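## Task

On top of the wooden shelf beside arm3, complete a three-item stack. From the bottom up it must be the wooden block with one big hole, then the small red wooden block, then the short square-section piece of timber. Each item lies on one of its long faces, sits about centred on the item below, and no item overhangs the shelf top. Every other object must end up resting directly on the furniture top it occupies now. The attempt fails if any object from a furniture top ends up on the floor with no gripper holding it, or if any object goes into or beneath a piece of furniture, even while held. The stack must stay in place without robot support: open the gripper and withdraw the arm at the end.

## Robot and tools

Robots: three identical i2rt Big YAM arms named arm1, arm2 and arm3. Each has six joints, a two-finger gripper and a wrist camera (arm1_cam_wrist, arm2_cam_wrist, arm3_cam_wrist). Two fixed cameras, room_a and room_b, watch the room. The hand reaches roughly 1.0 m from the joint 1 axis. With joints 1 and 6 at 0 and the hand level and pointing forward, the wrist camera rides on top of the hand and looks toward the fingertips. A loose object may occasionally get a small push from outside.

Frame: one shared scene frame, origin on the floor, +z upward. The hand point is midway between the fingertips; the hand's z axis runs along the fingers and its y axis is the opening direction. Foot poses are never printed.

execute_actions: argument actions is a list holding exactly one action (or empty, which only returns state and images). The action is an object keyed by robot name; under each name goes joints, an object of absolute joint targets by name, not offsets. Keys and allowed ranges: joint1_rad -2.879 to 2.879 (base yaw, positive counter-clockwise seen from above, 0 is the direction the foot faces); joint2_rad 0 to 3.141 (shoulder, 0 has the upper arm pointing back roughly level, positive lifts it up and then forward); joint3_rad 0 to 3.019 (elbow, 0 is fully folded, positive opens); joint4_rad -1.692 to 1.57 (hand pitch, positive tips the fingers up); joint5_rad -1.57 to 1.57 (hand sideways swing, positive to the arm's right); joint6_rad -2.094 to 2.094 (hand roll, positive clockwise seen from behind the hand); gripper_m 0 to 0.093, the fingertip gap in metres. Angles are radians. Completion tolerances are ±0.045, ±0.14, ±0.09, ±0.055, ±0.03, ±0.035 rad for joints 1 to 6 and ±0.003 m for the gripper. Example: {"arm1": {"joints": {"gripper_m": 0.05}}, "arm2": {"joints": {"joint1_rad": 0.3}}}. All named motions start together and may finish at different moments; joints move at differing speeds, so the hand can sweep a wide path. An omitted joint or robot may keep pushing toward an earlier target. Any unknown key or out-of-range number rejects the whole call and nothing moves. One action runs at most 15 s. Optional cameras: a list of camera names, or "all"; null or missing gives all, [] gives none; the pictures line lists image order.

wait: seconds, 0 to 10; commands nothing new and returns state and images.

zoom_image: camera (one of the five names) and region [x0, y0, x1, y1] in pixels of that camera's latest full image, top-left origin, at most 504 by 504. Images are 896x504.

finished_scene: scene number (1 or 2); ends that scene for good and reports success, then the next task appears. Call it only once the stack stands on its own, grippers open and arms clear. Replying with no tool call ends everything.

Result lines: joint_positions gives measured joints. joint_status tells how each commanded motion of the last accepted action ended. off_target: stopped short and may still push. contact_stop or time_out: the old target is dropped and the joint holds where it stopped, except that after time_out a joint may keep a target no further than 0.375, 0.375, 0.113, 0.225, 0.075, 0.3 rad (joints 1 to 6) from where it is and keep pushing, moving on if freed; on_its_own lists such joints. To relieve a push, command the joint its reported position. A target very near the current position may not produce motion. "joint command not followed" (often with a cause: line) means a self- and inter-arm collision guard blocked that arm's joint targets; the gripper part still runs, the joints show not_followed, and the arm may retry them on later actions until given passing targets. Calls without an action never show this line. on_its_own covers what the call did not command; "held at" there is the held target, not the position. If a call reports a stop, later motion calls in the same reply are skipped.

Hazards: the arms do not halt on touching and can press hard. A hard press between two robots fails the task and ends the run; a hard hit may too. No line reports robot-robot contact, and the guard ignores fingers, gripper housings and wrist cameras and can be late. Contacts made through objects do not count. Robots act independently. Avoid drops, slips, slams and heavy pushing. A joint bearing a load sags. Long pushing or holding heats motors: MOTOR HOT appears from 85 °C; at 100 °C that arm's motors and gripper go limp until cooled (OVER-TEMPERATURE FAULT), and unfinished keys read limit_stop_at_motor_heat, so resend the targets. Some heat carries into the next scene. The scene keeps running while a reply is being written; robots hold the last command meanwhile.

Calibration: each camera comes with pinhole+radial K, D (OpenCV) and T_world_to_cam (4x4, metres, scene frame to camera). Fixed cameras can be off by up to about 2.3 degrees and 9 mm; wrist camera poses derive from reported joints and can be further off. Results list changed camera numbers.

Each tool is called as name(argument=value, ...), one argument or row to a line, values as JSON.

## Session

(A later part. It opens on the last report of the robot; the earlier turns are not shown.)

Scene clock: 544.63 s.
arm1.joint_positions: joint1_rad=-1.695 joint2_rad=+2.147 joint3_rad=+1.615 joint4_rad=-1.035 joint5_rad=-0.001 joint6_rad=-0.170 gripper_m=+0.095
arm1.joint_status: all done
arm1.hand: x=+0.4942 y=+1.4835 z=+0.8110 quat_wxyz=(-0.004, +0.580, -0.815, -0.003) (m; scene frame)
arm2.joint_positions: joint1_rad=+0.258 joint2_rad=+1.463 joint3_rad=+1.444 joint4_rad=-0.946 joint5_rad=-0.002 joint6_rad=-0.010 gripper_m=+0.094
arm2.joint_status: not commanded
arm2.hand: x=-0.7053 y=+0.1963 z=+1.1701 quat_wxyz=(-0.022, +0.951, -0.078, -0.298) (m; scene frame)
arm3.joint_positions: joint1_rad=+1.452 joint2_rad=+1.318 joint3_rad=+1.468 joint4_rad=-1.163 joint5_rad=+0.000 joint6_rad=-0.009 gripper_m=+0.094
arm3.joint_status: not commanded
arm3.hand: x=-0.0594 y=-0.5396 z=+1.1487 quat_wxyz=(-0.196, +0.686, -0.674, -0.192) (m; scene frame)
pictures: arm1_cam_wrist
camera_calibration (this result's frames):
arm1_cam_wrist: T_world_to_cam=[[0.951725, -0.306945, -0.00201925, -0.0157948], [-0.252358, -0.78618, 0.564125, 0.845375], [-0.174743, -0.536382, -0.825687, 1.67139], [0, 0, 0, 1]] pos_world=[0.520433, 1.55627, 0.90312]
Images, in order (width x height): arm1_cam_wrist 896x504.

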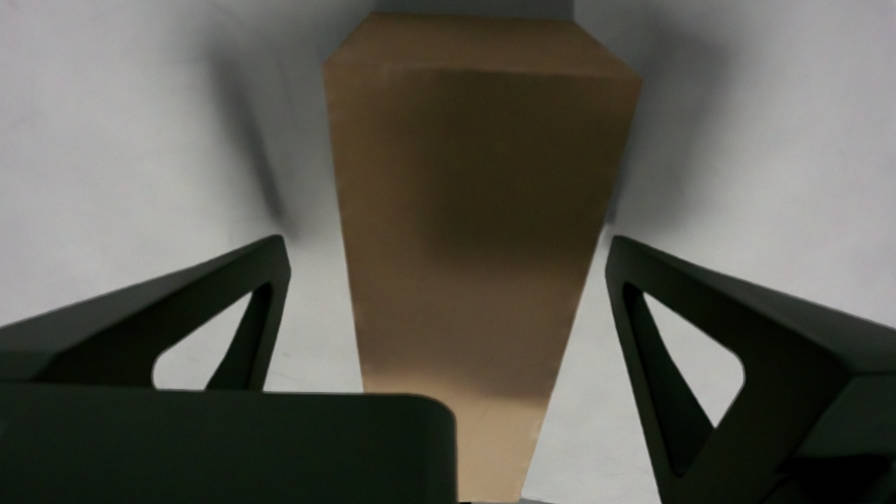

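execute_actions(
  actions=[
    {"arm1": {"joints": {"gripper_m": 0.036}}},
  ],
  cameras=["arm1_cam_wrist"],
)

Scene clock: 557.83 s.
arm1.joint_positions: joint1_rad=-1.695 joint2_rad=+2.147 joint3_rad=+1.615 joint4_rad=-1.035 joint5_rad=-0.001 joint6_rad=-0.170 gripper_m=+0.046
arm1.joint_status: gripper_m off_target (ended at +0.046, target +0.036)
arm1.hand: x=+0.4943 y=+1.4836 z=+0.8110 quat_wxyz=(-0.004, +0.580, -0.815, -0.003) (m; scene frame)
arm2.joint_positions: joint1_rad=+0.258 joint2_rad=+1.463 joint3_rad=+1.444 joint4_rad=-0.946 joint5_rad=-0.002 joint6_rad=-0.010 gripper_m=+0.094
arm2.joint_status: not commanded
arm2.hand: x=-0.7053 y=+0.1963 z=+1.1701 quat_wxyz=(-0.022, +0.951, -0.078, -0.298) (m; scene frame)
arm3.joint_positions: joint1_rad=+1.452 joint2_rad=+1.318 joint3_rad=+1.468 joint4_rad=-1.163 joint5_rad=+0.000 joint6_rad=-0.009 gripper_m=+0.094
arm3.joint_status: not commanded
arm3.hand: x=-0.0594 y=-0.5396 z=+1.1487 quat_wxyz=(-0.196, +0.686, -0.674, -0.192) (m; scene frame)
pictures: arm1_cam_wrist
camera_calibration (this result's frames):
arm1_cam_wrist: T_world_to_cam=[[0.951959, -0.306223, -0.00156429, -0.0174336], [-0.252057, -0.786454, 0.563876, 0.8459], [-0.173902, -0.536393, -0.825858, 1.67118], [0, 0, 0, 1]] pos_world=[0.520432, 1.55633, 0.903146]
Images, in order (width x height): arm1_cam_wrist 896x504.

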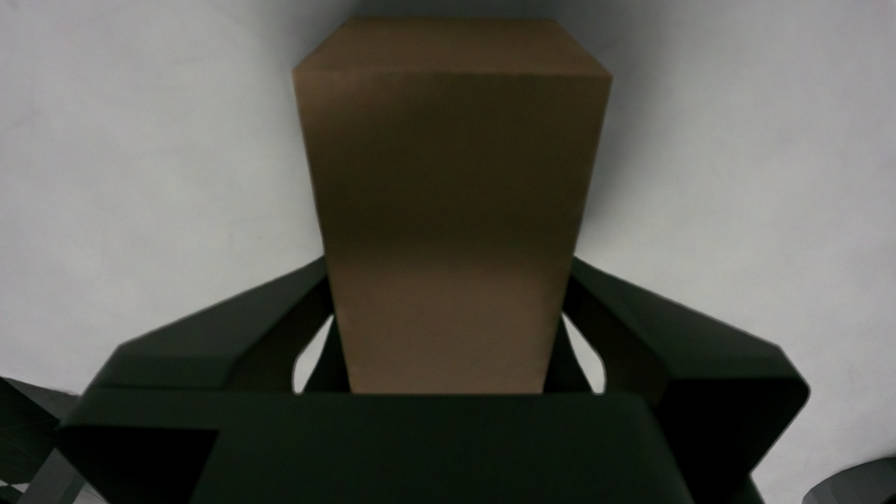

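execute_actions(
  actions=[
    {"arm1": {"joints": {"joint2_rad": 1.85, "joint3_rad": 2.02}}, "arm2": {"joints": {"joint6_rad": 1.5}}},
  ],
  cameras=["arm1_cam_wrist"],
)

execute_actions(
  actions=[
    {"arm1": {"joints": {"joint1_rad": 0.745, "joint2_rad": 2.19, "joint4_rad": -1.36}}},
  ],
  cameras=["arm1_cam_wrist", "room_a", "room_b"],
)

Scene clock: 616.17 s.
arm1.joint_positions: joint1_rad=-1.695 joint2_rad=+1.860 joint3_rad=+2.006 joint4_rad=-1.030 joint5_rad=-0.001 joint6_rad=-0.170 gripper_m=+0.046
arm1.joint_status: all done
arm1.hand: x=+0.5483 y=+1.5809 z=+1.1800 quat_wxyz=(-0.306, +0.545, -0.766, -0.148) (m; scene frame)
arm2.joint_positions: joint1_rad=+0.258 joint2_rad=+1.463 joint3_rad=+1.444 joint4_rad=-0.946 joint5_rad=-0.002 joint6_rad=+1.486 gripper_m=+0.094
arm2.joint_status: all done
arm2.hand: x=-0.7053 y=+0.1963 z=+1.1701 quat_wxyz=(+0.187, +0.644, -0.704, -0.234) (m; scene frame)
arm3.joint_positions: joint1_rad=+1.452 joint2_rad=+1.318 joint3_rad=+1.468 joint4_rad=-1.163 joint5_rad=+0.000 joint6_rad=-0.009 gripper_m=+0.094
arm3.joint_status: not commanded
arm3.hand: x=-0.0594 y=-0.5396 z=+1.1487 quat_wxyz=(-0.196, +0.686, -0.674, -0.192) (m; scene frame)
pictures: arm1_cam_wrist
camera_calibration (this result's frames):
arm1_cam_wrist: T_world_to_cam=[[0.931538, -0.343439, 0.119522, -0.111288], [-0.336554, -0.938727, -0.0743208, 1.76815], [0.137724, 0.0290069, -0.990046, 1.16651], [0, 0, 0, 1]] pos_world=[0.538092, 1.58776, 1.29961]
Images, in order (width x height): arm1_cam_wrist 896x504.

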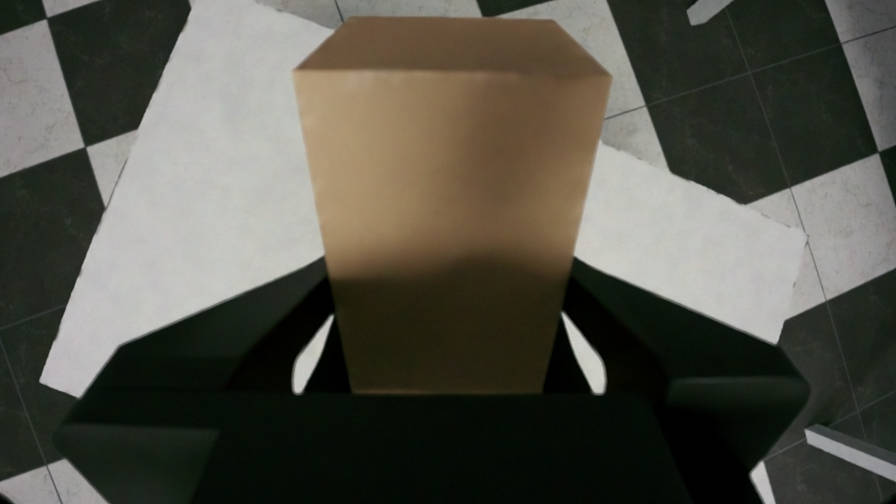

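Scene clock: 618.77 s.
arm1.joint_positions: joint1_rad=+0.741 joint2_rad=+2.238 joint3_rad=+1.998 joint4_rad=-1.342 joint5_rad=-0.001 joint6_rad=-0.172 gripper_m=+0.046
arm1.joint_status: all done
arm1.hand: x=-0.4371 y=+0.7051 z=+0.8820 quat_wxyz=(-0.003, +0.965, +0.264, +0.008) (m; scene frame)
arm2.joint_positions: joint1_rad=+0.258 joint2_rad=+1.463 joint3_rad=+1.444 joint4_rad=-0.946 joint5_rad=-0.002 joint6_rad=+1.487 gripper_m=+0.094
arm2.joint_status: not commanded
arm2.hand: x=-0.7053 y=+0.1963 z=+1.1701 quat_wxyz=(+0.187, +0.644, -0.704, -0.234) (m; scene frame)
arm3.joint_positions: joint1_rad=+1.452 joint2_rad=+1.318 joint3_rad=+1.468 joint4_rad=-1.163 joint5_rad=+0.000 joint6_rad=-0.009 gripper_m=+0.094
arm3.joint_status: not commanded
arm3.hand: x=-0.0594 y=-0.5396 z=+1.1487 quat_wxyz=(-0.196, +0.686, -0.674, -0.192) (m; scene frame)
pictures: arm1_cam_wrist, room_a, room_b
camera_calibration (this result's frames):
arm1_cam_wrist: T_world_to_cam=[[-0.527718, 0.849419, -0.00100195, -0.831183], [0.688274, 0.428294, 0.585528, -0.505718], [0.497788, 0.308304, -0.810652, 0.834881], [0, 0, 0, 1]] pos_world=[-0.506151, 0.665222, 0.972077]
Images, in order (width x height): arm1_cam_wrist 896x504, room_a 896x504, room_b 896x504.

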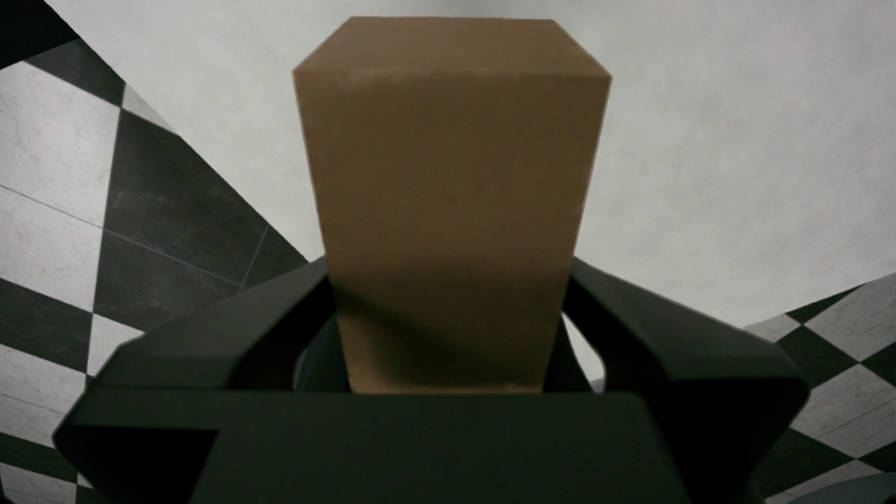

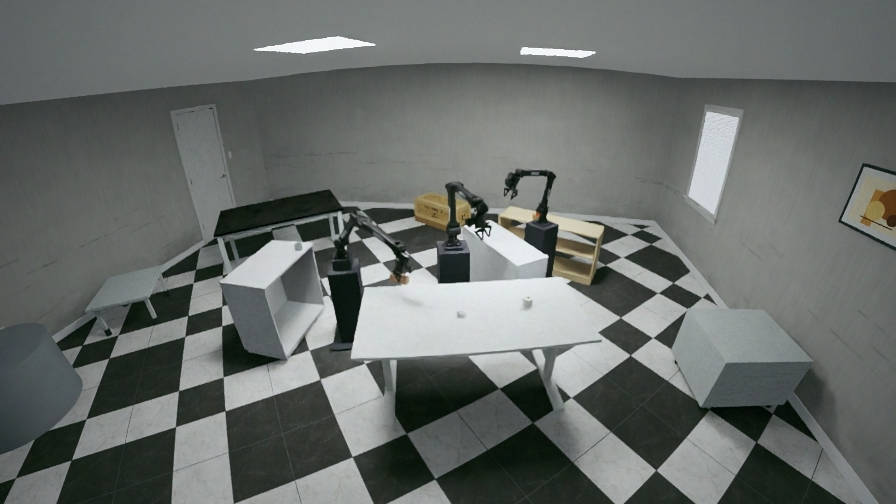

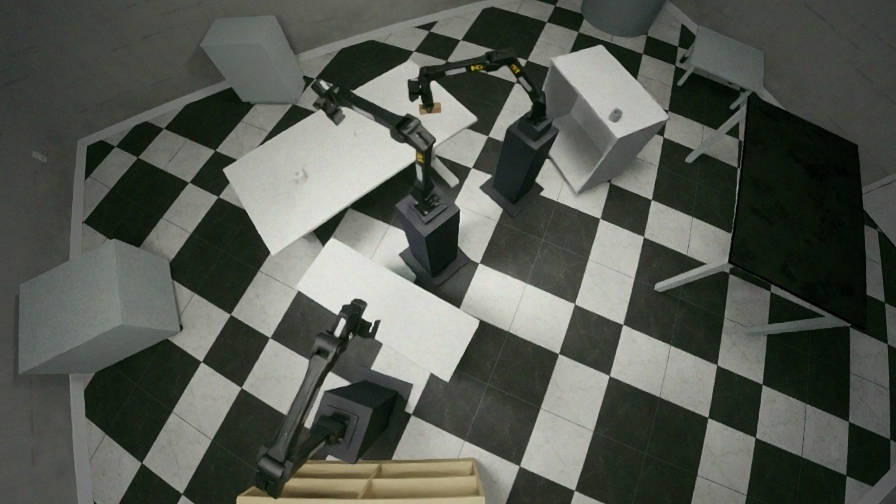

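execute_actions(
  actions=[
    {"arm1": {"joints": {"joint3_rad": 1.78, "joint4_rad": -1.105}}},
  ],
  cameras=["arm1_cam_wrist", "room_a", "room_b"],
)

Scene clock: 739.80 s.
arm1.joint_positions: joint1_rad=+0.741 joint2_rad=+2.214 joint3_rad=+1.767 joint4_rad=-1.123 joint5_rad=-0.001 joint6_rad=-0.172 gripper_m=+0.046
arm1.joint_status: all done
arm1.hand: x=-0.4092 y=+0.7160 z=+0.8149 quat_wxyz=(-0.002, +0.965, +0.264, +0.001) (m; scene frame)
arm2.joint_positions: joint1_rad=+0.258 joint2_rad=+1.463 joint3_rad=+1.444 joint4_rad=-0.946 joint5_rad=-0.002 joint6_rad=+1.487 gripper_m=+0.094
arm2.joint_status: not commanded
arm2.hand: x=-0.7053 y=+0.1963 z=+1.1701 quat_wxyz=(+0.187, +0.644, -0.704, -0.234) (m; scene frame)
arm3.joint_positions: joint1_rad=+1.452 joint2_rad=+1.318 joint3_rad=+1.468 joint4_rad=-1.163 joint5_rad=+0.000 joint6_rad=-0.009 gripper_m=+0.094
arm3.joint_status: not commanded
arm3.hand: x=-0.0594 y=-0.5396 z=+1.1487 quat_wxyz=(-0.196, +0.686, -0.674, -0.192) (m; scene frame)
pictures: arm1_cam_wrist, room_a, room_b
camera_calibration (this result's frames):
arm1_cam_wrist: T_world_to_cam=[[-0.527769, 0.849387, 0.00150061, -0.827832], [0.695287, 0.431002, 0.575164, -0.480883], [0.48789, 0.304597, -0.818037, 0.767794], [0, 0, 0, 1]] pos_world=[-0.477151, 0.676544, 0.905913]
Images, in order (width x height): arm1_cam_wrist 896x504, room_a 896x504, room_b 896x504.

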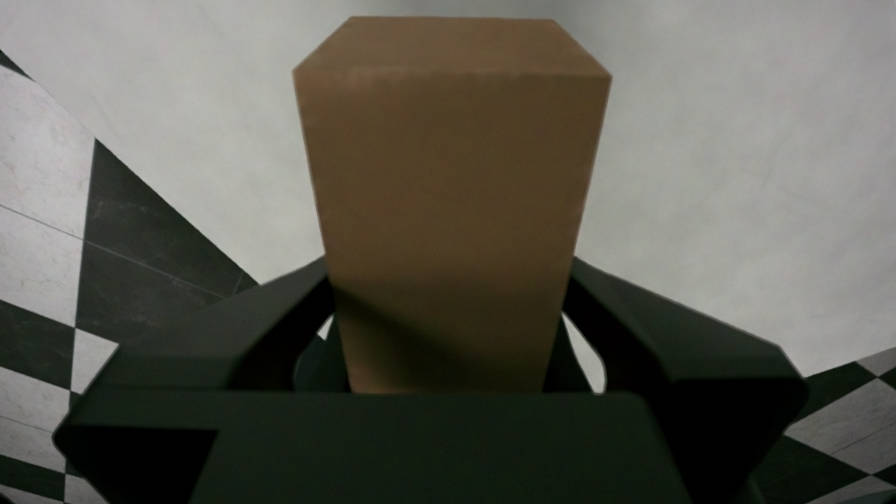

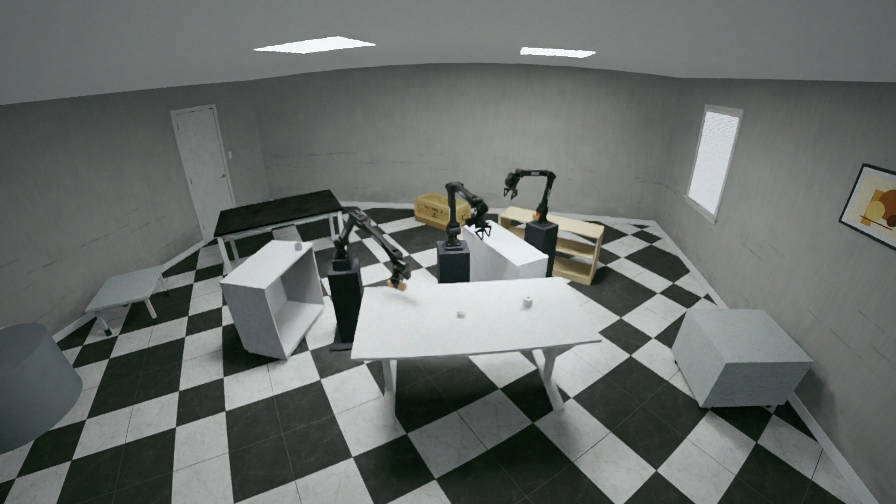

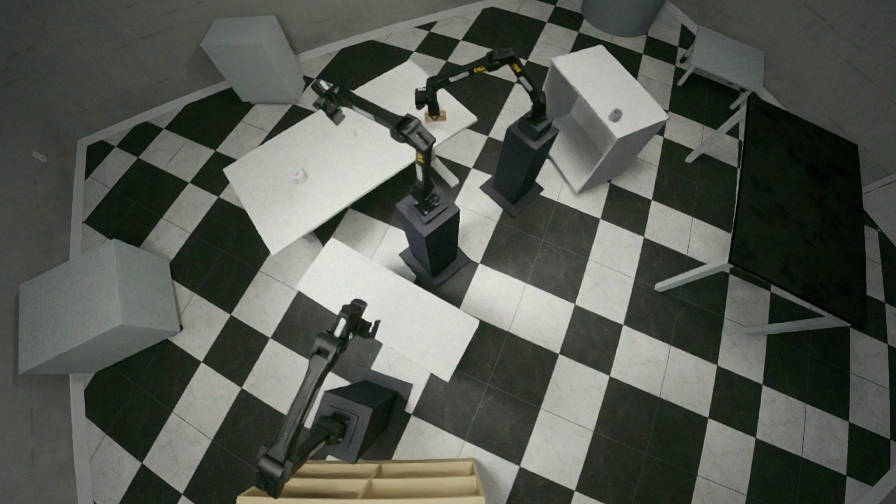

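execute_actions(
  actions=[],
)

Scene clock: 769.70 s.
arm1.joint_positions: joint1_rad=+0.741 joint2_rad=+2.214 joint3_rad=+1.767 joint4_rad=-1.123 joint5_rad=-0.001 joint6_rad=-0.172 gripper_m=+0.046
arm1.joint_status: all done
arm1.hand: x=-0.4092 y=+0.7160 z=+0.8149 quat_wxyz=(-0.002, +0.965, +0.264, +0.001) (m; scene frame)
arm2.joint_positions: joint1_rad=+0.258 joint2_rad=+1.463 joint3_rad=+1.444 joint4_rad=-0.946 joint5_rad=-0.002 joint6_rad=+1.487 gripper_m=+0.094
arm2.joint_status: not commanded
arm2.hand: x=-0.7053 y=+0.1963 z=+1.1701 quat_wxyz=(+0.187, +0.644, -0.704, -0.234) (m; scene frame)
arm3.joint_positions: joint1_rad=+1.452 joint2_rad=+1.318 joint3_rad=+1.468 joint4_rad=-1.163 joint5_rad=+0.000 joint6_rad=-0.009 gripper_m=+0.094
arm3.joint_status: not commanded
arm3.hand: x=-0.0594 y=-0.5396 z=+1.1487 quat_wxyz=(-0.196, +0.686, -0.674, -0.192) (m; scene frame)
pictures: arm1_cam_wrist, arm2_cam_wrist, arm3_cam_wrist, room_a, room_b
camera_calibration (this result's frames):
arm1_cam_wrist: T_world_to_cam=[[-0.527769, 0.849387, 0.00150061, -0.827832], [0.695287, 0.431002, 0.575164, -0.480883], [0.48789, 0.304597, -0.818037, 0.767794], [0, 0, 0, 1]] pos_world=[-0.477151, 0.676544, 0.905913]
arm2_cam_wrist: T_world_to_cam=[[0.81672, -0.0818006, -0.571207, 1.26198], [0.234438, -0.857482, 0.457999, -0.199254], [-0.527264, -0.50797, -0.681146, 0.650762], [0, 0, 0, 1]] pos_world=[-0.640849, 0.262941, 1.25537]
arm3_cam_wrist: T_world_to_cam=[[0.999537, 0.0299332, 0.00549989, 0.0671885], [0.0293856, -0.996235, 0.0815597, -0.627031], [0.00792053, -0.0813603, -0.996653, 1.23007], [0, 0, 0, 1]] pos_world=[-0.0584745, -0.526603, 1.27672]
Images, in order (width x height): arm1_cam_wrist 896x504, arm2_cam_wrist 896x504, arm3_cam_wrist 896x504, room_a 896x504, room_b 896x504.

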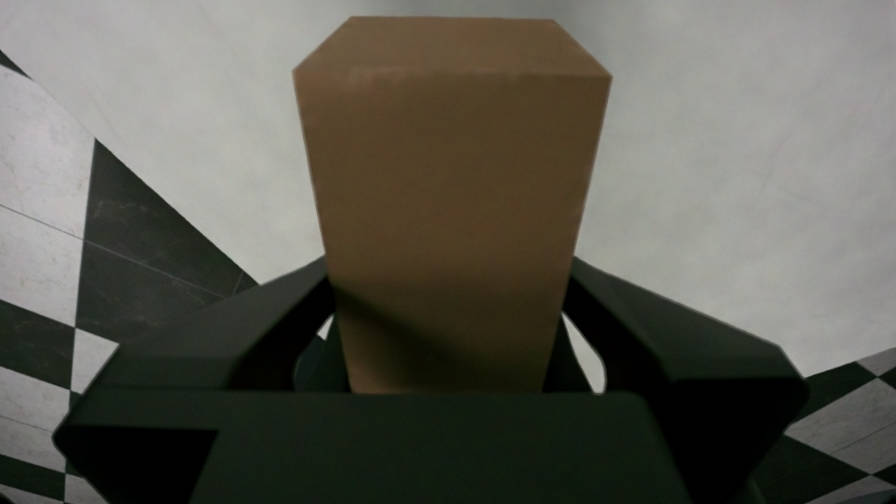

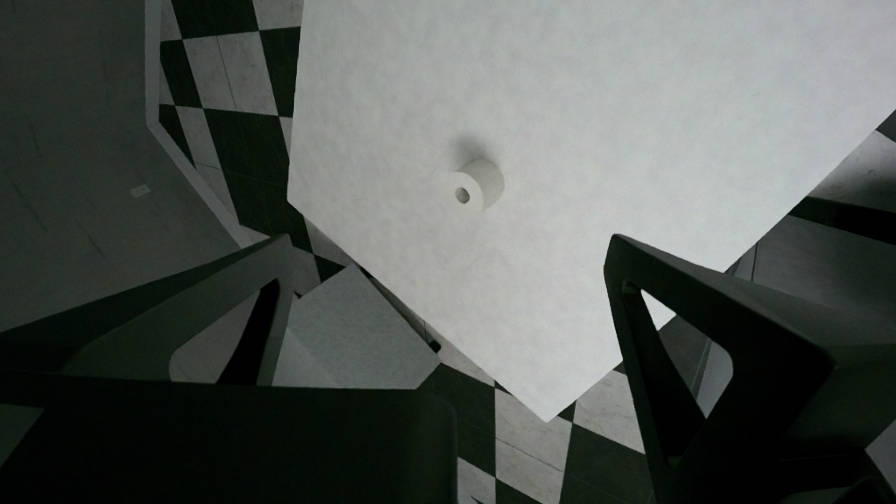

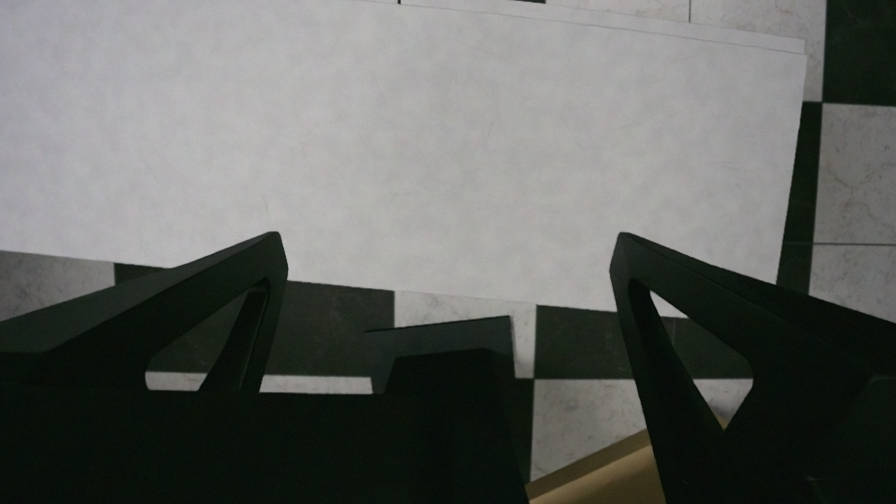

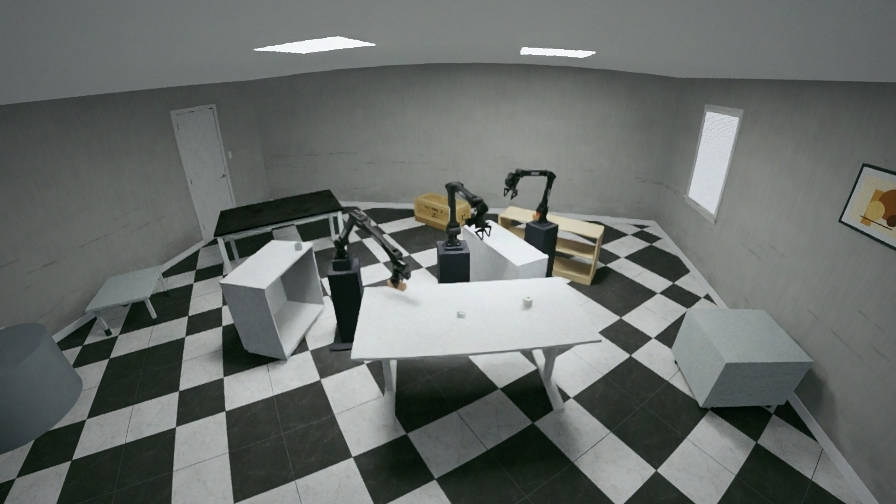

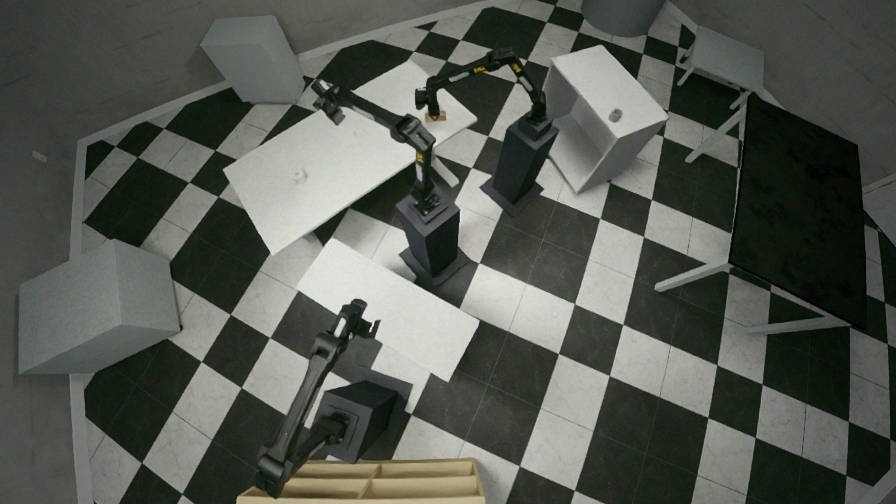

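execute_actions(
  actions=[
    {"arm1":{"joints":{"joint2_rad":2.26,"joint4_rad":-1.08}}},
  ],
  cameras=["arm1_cam_wrist"],
)

Scene clock: 779.80 s.
arm1.joint_positions: joint1_rad=+0.741 joint2_rad=+2.249 joint3_rad=+1.767 joint4_rad=-1.097 joint5_rad=-0.001 joint6_rad=-0.172 gripper_m=+0.046
arm1.joint_status: all done
arm1.hand: x=-0.4098 y=+0.7159 z=+0.7928 quat_wxyz=(-0.003, +0.965, +0.264, +0.006) (m; scene frame)
arm2.joint_positions: joint1_rad=+0.258 joint2_rad=+1.463 joint3_rad=+1.444 joint4_rad=-0.946 joint5_rad=-0.002 joint6_rad=+1.487 gripper_m=+0.094
arm2.joint_status: not commanded
arm2.hand: x=-0.7053 y=+0.1963 z=+1.1701 quat_wxyz=(+0.187, +0.644, -0.704, -0.234) (m; scene frame)
arm3.joint_positions: joint1_rad=+1.452 joint2_rad=+1.318 joint3_rad=+1.468 joint4_rad=-1.163 joint5_rad=+0.000 joint6_rad=-0.009 gripper_m=+0.094
arm3.joint_status: not commanded
arm3.hand: x=-0.0594 y=-0.5396 z=+1.1487 quat_wxyz=(-0.196, +0.686, -0.674, -0.192) (m; scene frame)
pictures: arm1_cam_wrist
camera_calibration (this result's frames):
arm1_cam_wrist: T_world_to_cam=[[-0.527734, 0.849409, -0.000339582, -0.826562], [0.690143, 0.429016, 0.582794, -0.474499], [0.495176, 0.307326, -0.81262, 0.746839], [0, 0, 0, 1]] pos_world=[-0.47855, 0.676134, 0.883151]
Images, in order (width x height): arm1_cam_wrist 896x504.

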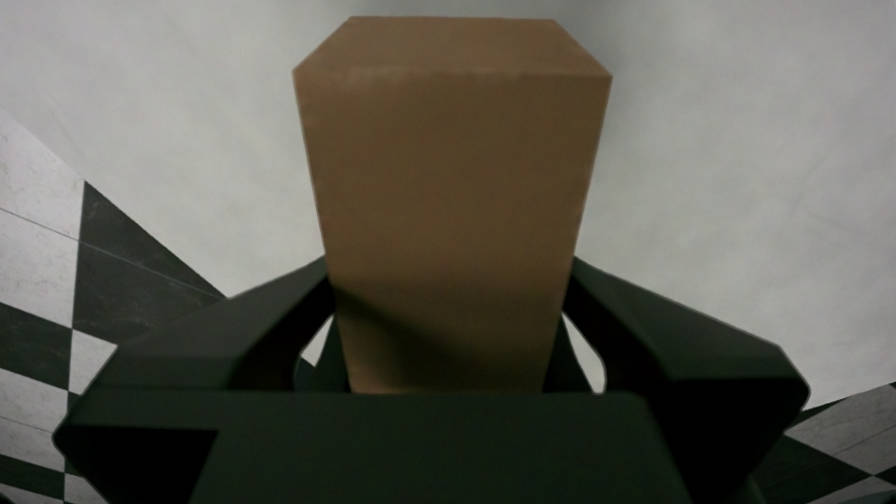

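execute_actions(
  actions=[
    {"arm1":{"joints":{"joint2_rad":2.285,"joint4_rad":-1.055}}},
  ],
  cameras=["arm1_cam_wrist","room_a"],
)

Scene clock: 786.10 s.
arm1.joint_positions: joint1_rad=+0.741 joint2_rad=+2.269 joint3_rad=+1.767 joint4_rad=-1.073 joint5_rad=-0.001 joint6_rad=-0.172 gripper_m=+0.046
arm1.joint_status: all done
arm1.hand: x=-0.4119 y=+0.7152 z=+0.7799 quat_wxyz=(-0.002, +0.965, +0.264, +0.004) (m; scene frame)
arm2.joint_positions: joint1_rad=+0.258 joint2_rad=+1.463 joint3_rad=+1.444 joint4_rad=-0.946 joint5_rad=-0.002 joint6_rad=+1.487 gripper_m=+0.094
arm2.joint_status: not commanded
arm2.hand: x=-0.7053 y=+0.1963 z=+1.1701 quat_wxyz=(+0.187, +0.644, -0.704, -0.234) (m; scene frame)
arm3.joint_positions: joint1_rad=+1.452 joint2_rad=+1.318 joint3_rad=+1.468 joint4_rad=-1.163 joint5_rad=+0.000 joint6_rad=-0.009 gripper_m=+0.094
arm3.joint_status: not commanded
arm3.hand: x=-0.0594 y=-0.5396 z=+1.1487 quat_wxyz=(-0.196, +0.686, -0.674, -0.192) (m; scene frame)
pictures: arm1_cam_wrist, room_a
camera_calibration (this result's frames):
arm1_cam_wrist: T_world_to_cam=[[-0.527749, 0.8494, 0.000322843, -0.827571], [0.692002, 0.429734, 0.580053, -0.462792], [0.492559, 0.306346, -0.814579, 0.738688], [0, 0, 0, 1]] pos_world=[-0.480344, 0.675522, 0.870431]
Images, in order (width x height): arm1_cam_wrist 896x504, room_a 896x504.

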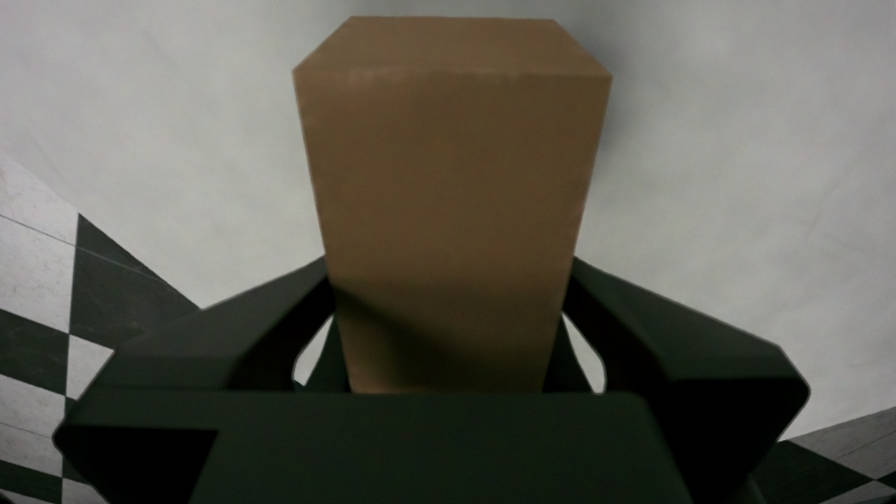

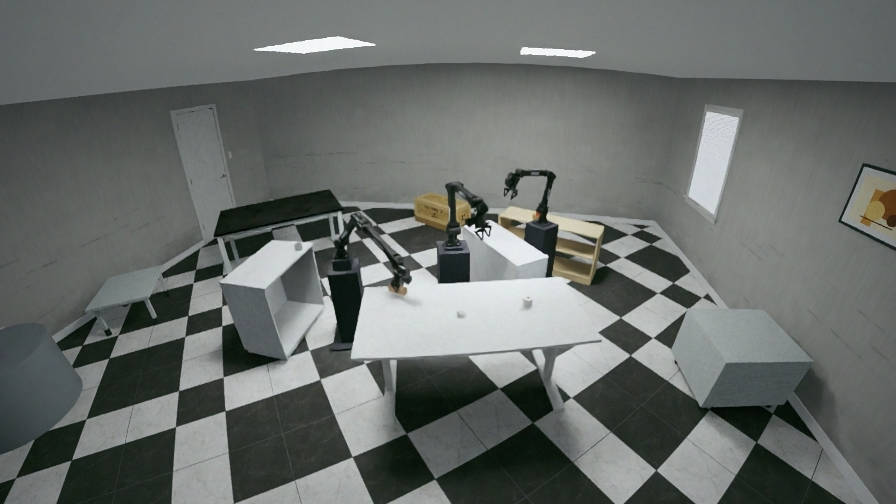

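execute_actions(
  actions=[
    {"arm1":{"joints":{"joint2_rad":2.305,"joint4_rad":-1.05}}},
  ],
  cameras=["arm1_cam_wrist"],
)

Scene clock: 790.03 s.
arm1.joint_positions: joint1_rad=+0.741 joint2_rad=+2.289 joint3_rad=+1.767 joint4_rad=-1.067 joint5_rad=-0.001 joint6_rad=-0.172 gripper_m=+0.046
arm1.joint_status: all done
arm1.hand: x=-0.4098 y=+0.7161 z=+0.7676 quat_wxyz=(-0.003, +0.965, +0.264, +0.011) (m; scene frame)
arm2.joint_positions: joint1_rad=+0.258 joint2_rad=+1.463 joint3_rad=+1.444 joint4_rad=-0.946 joint5_rad=-0.002 joint6_rad=+1.487 gripper_m=+0.094
arm2.joint_status: not commanded
arm2.hand: x=-0.7053 y=+0.1963 z=+1.1701 quat_wxyz=(+0.187, +0.644, -0.704, -0.234) (m; scene frame)
arm3.joint_positions: joint1_rad=+1.452 joint2_rad=+1.318 joint3_rad=+1.468 joint4_rad=-1.163 joint5_rad=+0.000 joint6_rad=-0.009 gripper_m=+0.094
arm3.joint_status: not commanded
arm3.hand: x=-0.0594 y=-0.5396 z=+1.1487 quat_wxyz=(-0.196, +0.686, -0.674, -0.192) (m; scene frame)
pictures: arm1_cam_wrist
camera_calibration (this result's frames):
arm1_cam_wrist: T_world_to_cam=[[-0.527679, 0.849441, -0.00232646, -0.825141], [0.684511, 0.426841, 0.590975, -0.466961], [0.502991, 0.310252, -0.806687, 0.722812], [0, 0, 0, 1]] pos_world=[-0.479338, 0.675973, 0.857125]
Images, in order (width x height): arm1_cam_wrist 896x504.

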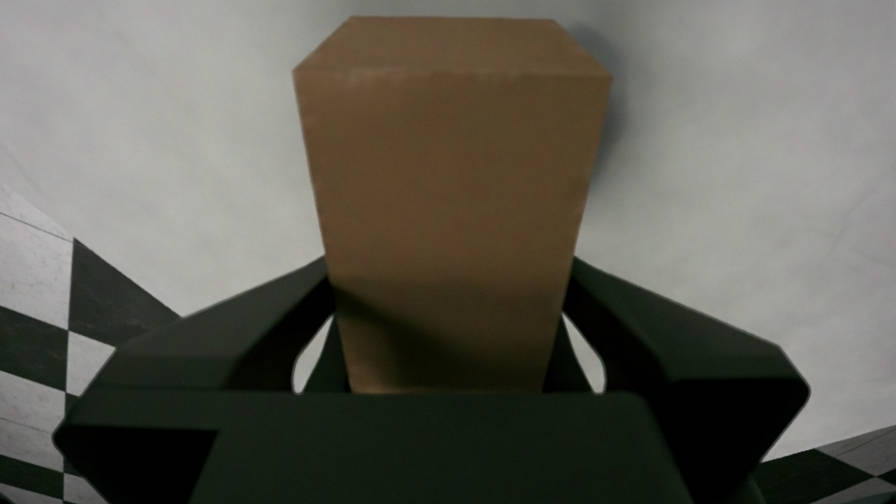

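execute_actions(
  actions=[
    {"arm1":{"joints":{"joint2_rad":2.322,"joint4_rad":-1.03}}},
  ],
  cameras=["arm1_cam_wrist"],
)

Scene clock: 793.87 s.
arm1.joint_positions: joint1_rad=+0.741 joint2_rad=+2.304 joint3_rad=+1.767 joint4_rad=-1.048 joint5_rad=-0.001 joint6_rad=-0.172 gripper_m=+0.046
arm1.joint_status: all done
arm1.hand: x=-0.4114 y=+0.7155 z=+0.7577 quat_wxyz=(-0.003, +0.965, +0.264, +0.009) (m; scene frame)
arm2.joint_positions: joint1_rad=+0.258 joint2_rad=+1.463 joint3_rad=+1.444 joint4_rad=-0.946 joint5_rad=-0.002 joint6_rad=+1.487 gripper_m=+0.094
arm2.joint_status: not commanded
arm2.hand: x=-0.7053 y=+0.1963 z=+1.1701 quat_wxyz=(+0.187, +0.644, -0.704, -0.234) (m; scene frame)
arm3.joint_positions: joint1_rad=+1.452 joint2_rad=+1.318 joint3_rad=+1.468 joint4_rad=-1.163 joint5_rad=+0.000 joint6_rad=-0.009 gripper_m=+0.094
arm3.joint_status: not commanded
arm3.hand: x=-0.0594 y=-0.5396 z=+1.1487 quat_wxyz=(-0.196, +0.686, -0.674, -0.192) (m; scene frame)
pictures: arm1_cam_wrist
camera_calibration (this result's frames):
arm1_cam_wrist: T_world_to_cam=[[-0.527704, 0.849427, -0.00151707, -0.826152], [0.686815, 0.427731, 0.587649, -0.456941], [0.499814, 0.309063, -0.809114, 0.71718], [0, 0, 0, 1]] pos_world=[-0.480587, 0.67555, 0.847549]
Images, in order (width x height): arm1_cam_wrist 896x504.

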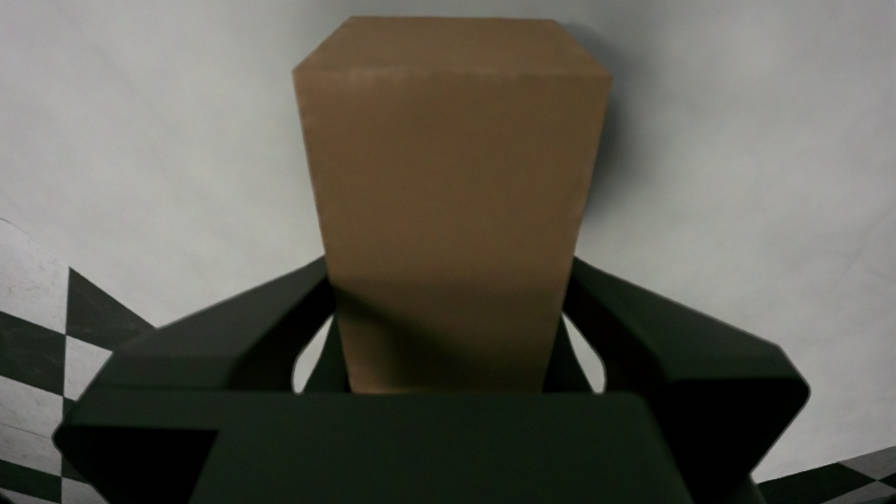

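execute_actions(
  actions=[
    {"arm1":{"joints":{"joint2_rad":2.337,"joint4_rad":-1.015}}},
  ],
  cameras=["arm1_cam_wrist","room_a"],
)

Scene clock: 798.67 s.
arm1.joint_positions: joint1_rad=+0.741 joint2_rad=+2.312 joint3_rad=+1.767 joint4_rad=-1.029 joint5_rad=-0.001 joint6_rad=-0.172 gripper_m=+0.046
arm1.joint_status: all done
arm1.hand: x=-0.4141 y=+0.7145 z=+0.7529 quat_wxyz=(-0.002, +0.965, +0.264, +0.004) (m; scene frame)
arm2.joint_positions: joint1_rad=+0.258 joint2_rad=+1.463 joint3_rad=+1.444 joint4_rad=-0.946 joint5_rad=-0.002 joint6_rad=+1.487 gripper_m=+0.094
arm2.joint_status: not commanded
arm2.hand: x=-0.7053 y=+0.1963 z=+1.1701 quat_wxyz=(+0.187, +0.644, -0.704, -0.234) (m; scene frame)
arm3.joint_positions: joint1_rad=+1.452 joint2_rad=+1.318 joint3_rad=+1.468 joint4_rad=-1.163 joint5_rad=+0.000 joint6_rad=-0.009 gripper_m=+0.094
arm3.joint_status: not commanded
arm3.hand: x=-0.0594 y=-0.5396 z=+1.1487 quat_wxyz=(-0.196, +0.686, -0.674, -0.192) (m; scene frame)
pictures: arm1_cam_wrist, room_a
camera_calibration (this result's frames):
arm1_cam_wrist: T_world_to_cam=[[-0.527753, 0.849398, 0.000543663, -0.828292], [0.69262, 0.429973, 0.579138, -0.444581], [0.491685, 0.306018, -0.815229, 0.718325], [0, 0, 0, 1]] pos_world=[-0.482397, 0.674886, 0.843524]
Images, in order (width x height): arm1_cam_wrist 896x504, room_a 896x504.

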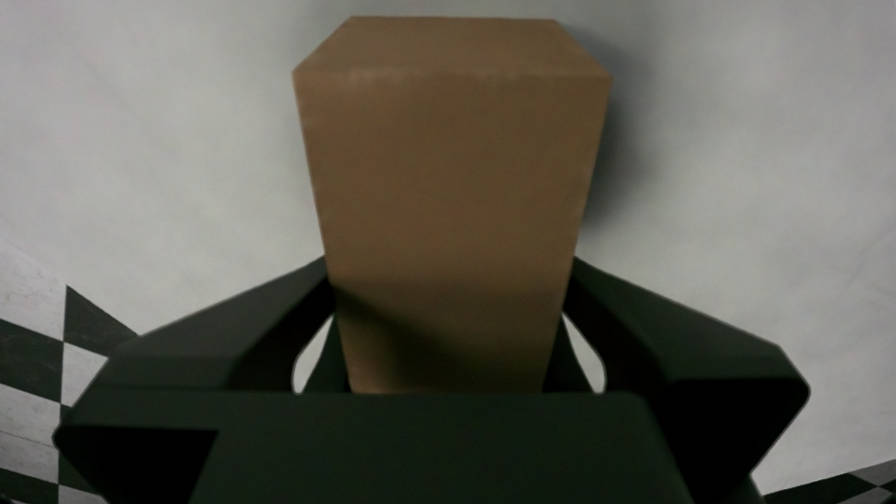

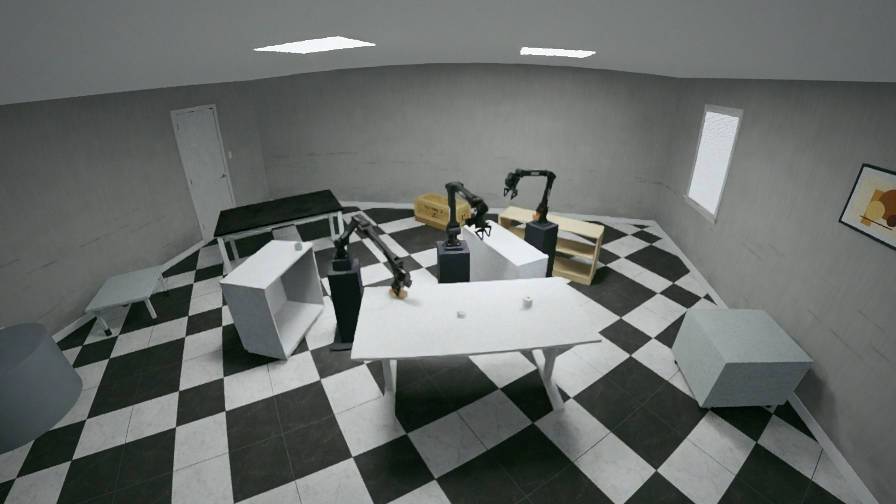

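execute_actions(
  actions=[
    {"arm1":{"joints":{"joint2_rad":2.35}}},
  ],
  cameras=["arm1_cam_wrist"],
)

zoom_image(
  camera="arm1_cam_wrist",
  region=[200, 0, 704, 400],
)

Scene clock: 803.60 s.
arm1.joint_positions: joint1_rad=+0.741 joint2_rad=+2.312 joint3_rad=+1.767 joint4_rad=-1.029 joint5_rad=-0.001 joint6_rad=-0.172 gripper_m=+0.046
arm1.joint_status: all done
arm1.hand: x=-0.4141 y=+0.7145 z=+0.7529 quat_wxyz=(-0.002, +0.965, +0.264, +0.004) (m; scene frame)
arm2.joint_positions: joint1_rad=+0.258 joint2_rad=+1.463 joint3_rad=+1.444 joint4_rad=-0.946 joint5_rad=-0.002 joint6_rad=+1.487 gripper_m=+0.094
arm2.joint_status: not commanded
arm2.hand: x=-0.7053 y=+0.1963 z=+1.1701 quat_wxyz=(+0.187, +0.644, -0.704, -0.234) (m; scene frame)
arm3.joint_positions: joint1_rad=+1.452 joint2_rad=+1.318 joint3_rad=+1.468 joint4_rad=-1.163 joint5_rad=+0.000 joint6_rad=-0.009 gripper_m=+0.094
arm3.joint_status: not commanded
arm3.hand: x=-0.0594 y=-0.5396 z=+1.1487 quat_wxyz=(-0.196, +0.686, -0.674, -0.192) (m; scene frame)
pictures: arm1_cam_wrist
camera_calibration (this result's frames):
arm1_cam_wrist: T_world_to_cam=[[-0.527753, 0.849398, 0.000543663, -0.828292], [0.69262, 0.429973, 0.579138, -0.444581], [0.491685, 0.306018, -0.815229, 0.718325], [0, 0, 0, 1]] pos_world=[-0.482397, 0.674886, 0.843524]
Images, in order (width x height): arm1_cam_wrist 896x504.

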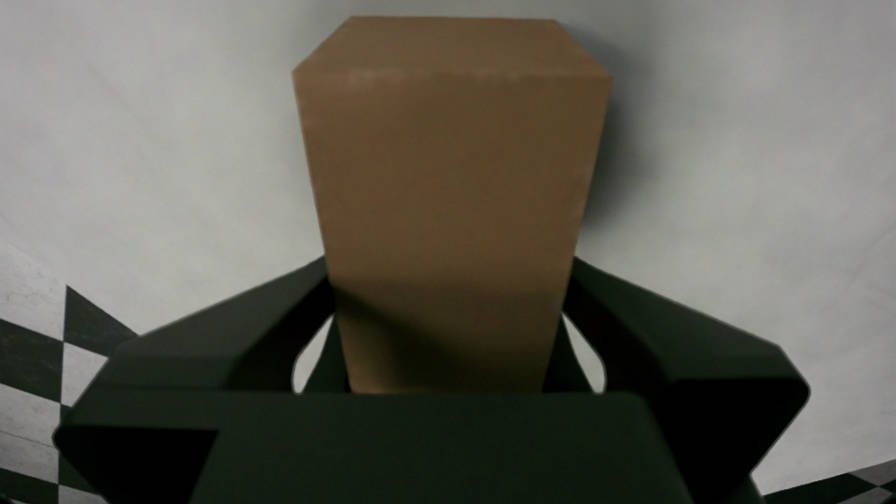

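Region (200, 0, 704, 400) of arm1_cam_wrist's 896x504 image, scaled by 1.000; it fills the top 400 rows of this view, and the rest is white.

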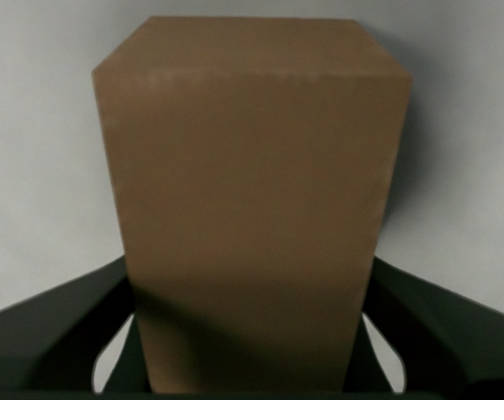

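execute_actions(
  actions=[
    {"arm1":{"joints":{"joint2_rad":2.315,"gripper_m":0.093}}},
  ],
  cameras=["arm1_cam_wrist"],
)

Scene clock: 808.47 s.
arm1.joint_positions: joint1_rad=+0.741 joint2_rad=+2.312 joint3_rad=+1.767 joint4_rad=-1.029 joint5_rad=-0.001 joint6_rad=-0.172 gripper_m=+0.093
arm1.joint_status: all done
arm1.hand: x=-0.4141 y=+0.7145 z=+0.7529 quat_wxyz=(-0.002, +0.965, +0.264, +0.004) (m; scene frame)
arm2.joint_positions: joint1_rad=+0.258 joint2_rad=+1.463 joint3_rad=+1.444 joint4_rad=-0.946 joint5_rad=-0.002 joint6_rad=+1.487 gripper_m=+0.094
arm2.joint_status: not commanded
arm2.hand: x=-0.7053 y=+0.1963 z=+1.1701 quat_wxyz=(+0.187, +0.644, -0.704, -0.234) (m; scene frame)
arm3.joint_positions: joint1_rad=+1.452 joint2_rad=+1.318 joint3_rad=+1.468 joint4_rad=-1.163 joint5_rad=+0.000 joint6_rad=-0.009 gripper_m=+0.094
arm3.joint_status: not commanded
arm3.hand: x=-0.0594 y=-0.5396 z=+1.1487 quat_wxyz=(-0.196, +0.686, -0.674, -0.192) (m; scene frame)
pictures: arm1_cam_wrist
camera_calibration (this result's frames):
arm1_cam_wrist: T_world_to_cam=[[-0.527753, 0.849398, 0.000543663, -0.828292], [0.69262, 0.429973, 0.579138, -0.444581], [0.491685, 0.306018, -0.815229, 0.718325], [0, 0, 0, 1]] pos_world=[-0.482397, 0.674886, 0.843524]
Images, in order (width x height): arm1_cam_wrist 896x504.

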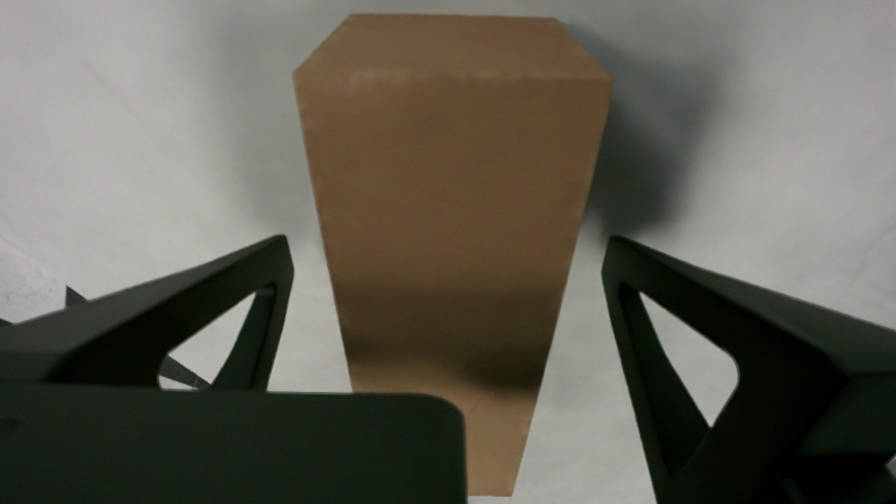

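execute_actions(
  actions=[
    {"arm1":{"joints":{"joint2_rad":1.98,"joint4_rad":-1.34}}},
  ],
  cameras=["arm1_cam_wrist","room_b"],
)

Scene clock: 821.40 s.
arm1.joint_positions: joint1_rad=+0.741 joint2_rad=+1.964 joint3_rad=+1.764 joint4_rad=-1.323 joint5_rad=-0.001 joint6_rad=-0.172 gripper_m=+0.093
arm1.joint_status: all done
arm1.hand: x=-0.3792 y=+0.7266 z=+0.9653 quat_wxyz=(+0.000, +0.964, +0.264, -0.021) (m; scene frame)
arm2.joint_positions: joint1_rad=+0.258 joint2_rad=+1.463 joint3_rad=+1.444 joint4_rad=-0.946 joint5_rad=-0.002 joint6_rad=+1.487 gripper_m=+0.094
arm2.joint_status: not commanded
arm2.hand: x=-0.7053 y=+0.1963 z=+1.1701 quat_wxyz=(+0.187, +0.644, -0.704, -0.234) (m; scene frame)
arm3.joint_positions: joint1_rad=+1.452 joint2_rad=+1.318 joint3_rad=+1.468 joint4_rad=-1.163 joint5_rad=+0.000 joint6_rad=-0.009 gripper_m=+0.094
arm3.joint_status: not commanded
arm3.hand: x=-0.0594 y=-0.5396 z=+1.1487 quat_wxyz=(-0.196, +0.686, -0.674, -0.192) (m; scene frame)
pictures: arm1_cam_wrist, room_b
camera_calibration (this result's frames):
arm1_cam_wrist: T_world_to_cam=[[-0.527711, 0.849363, 0.0101876, -0.829533], [0.718636, 0.440031, 0.538456, -0.555139], [0.452862, 0.29147, -0.842592, 0.892934], [0, 0, 0, 1]] pos_world=[-0.443187, 0.688589, 1.05975]
Images, in order (width x height): arm1_cam_wrist 896x504, room_b 896x504.

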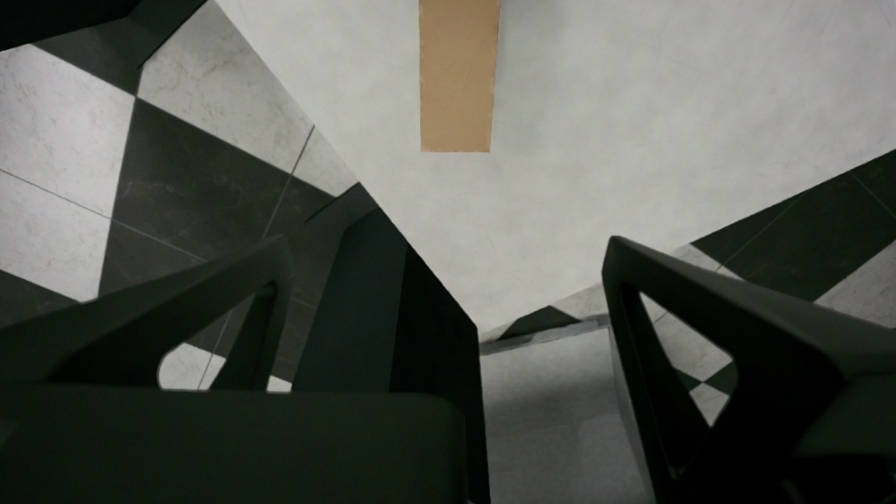

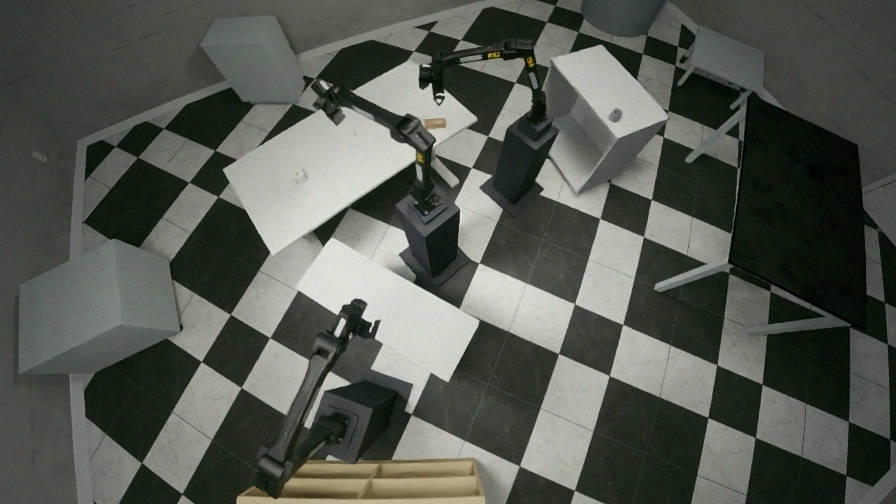

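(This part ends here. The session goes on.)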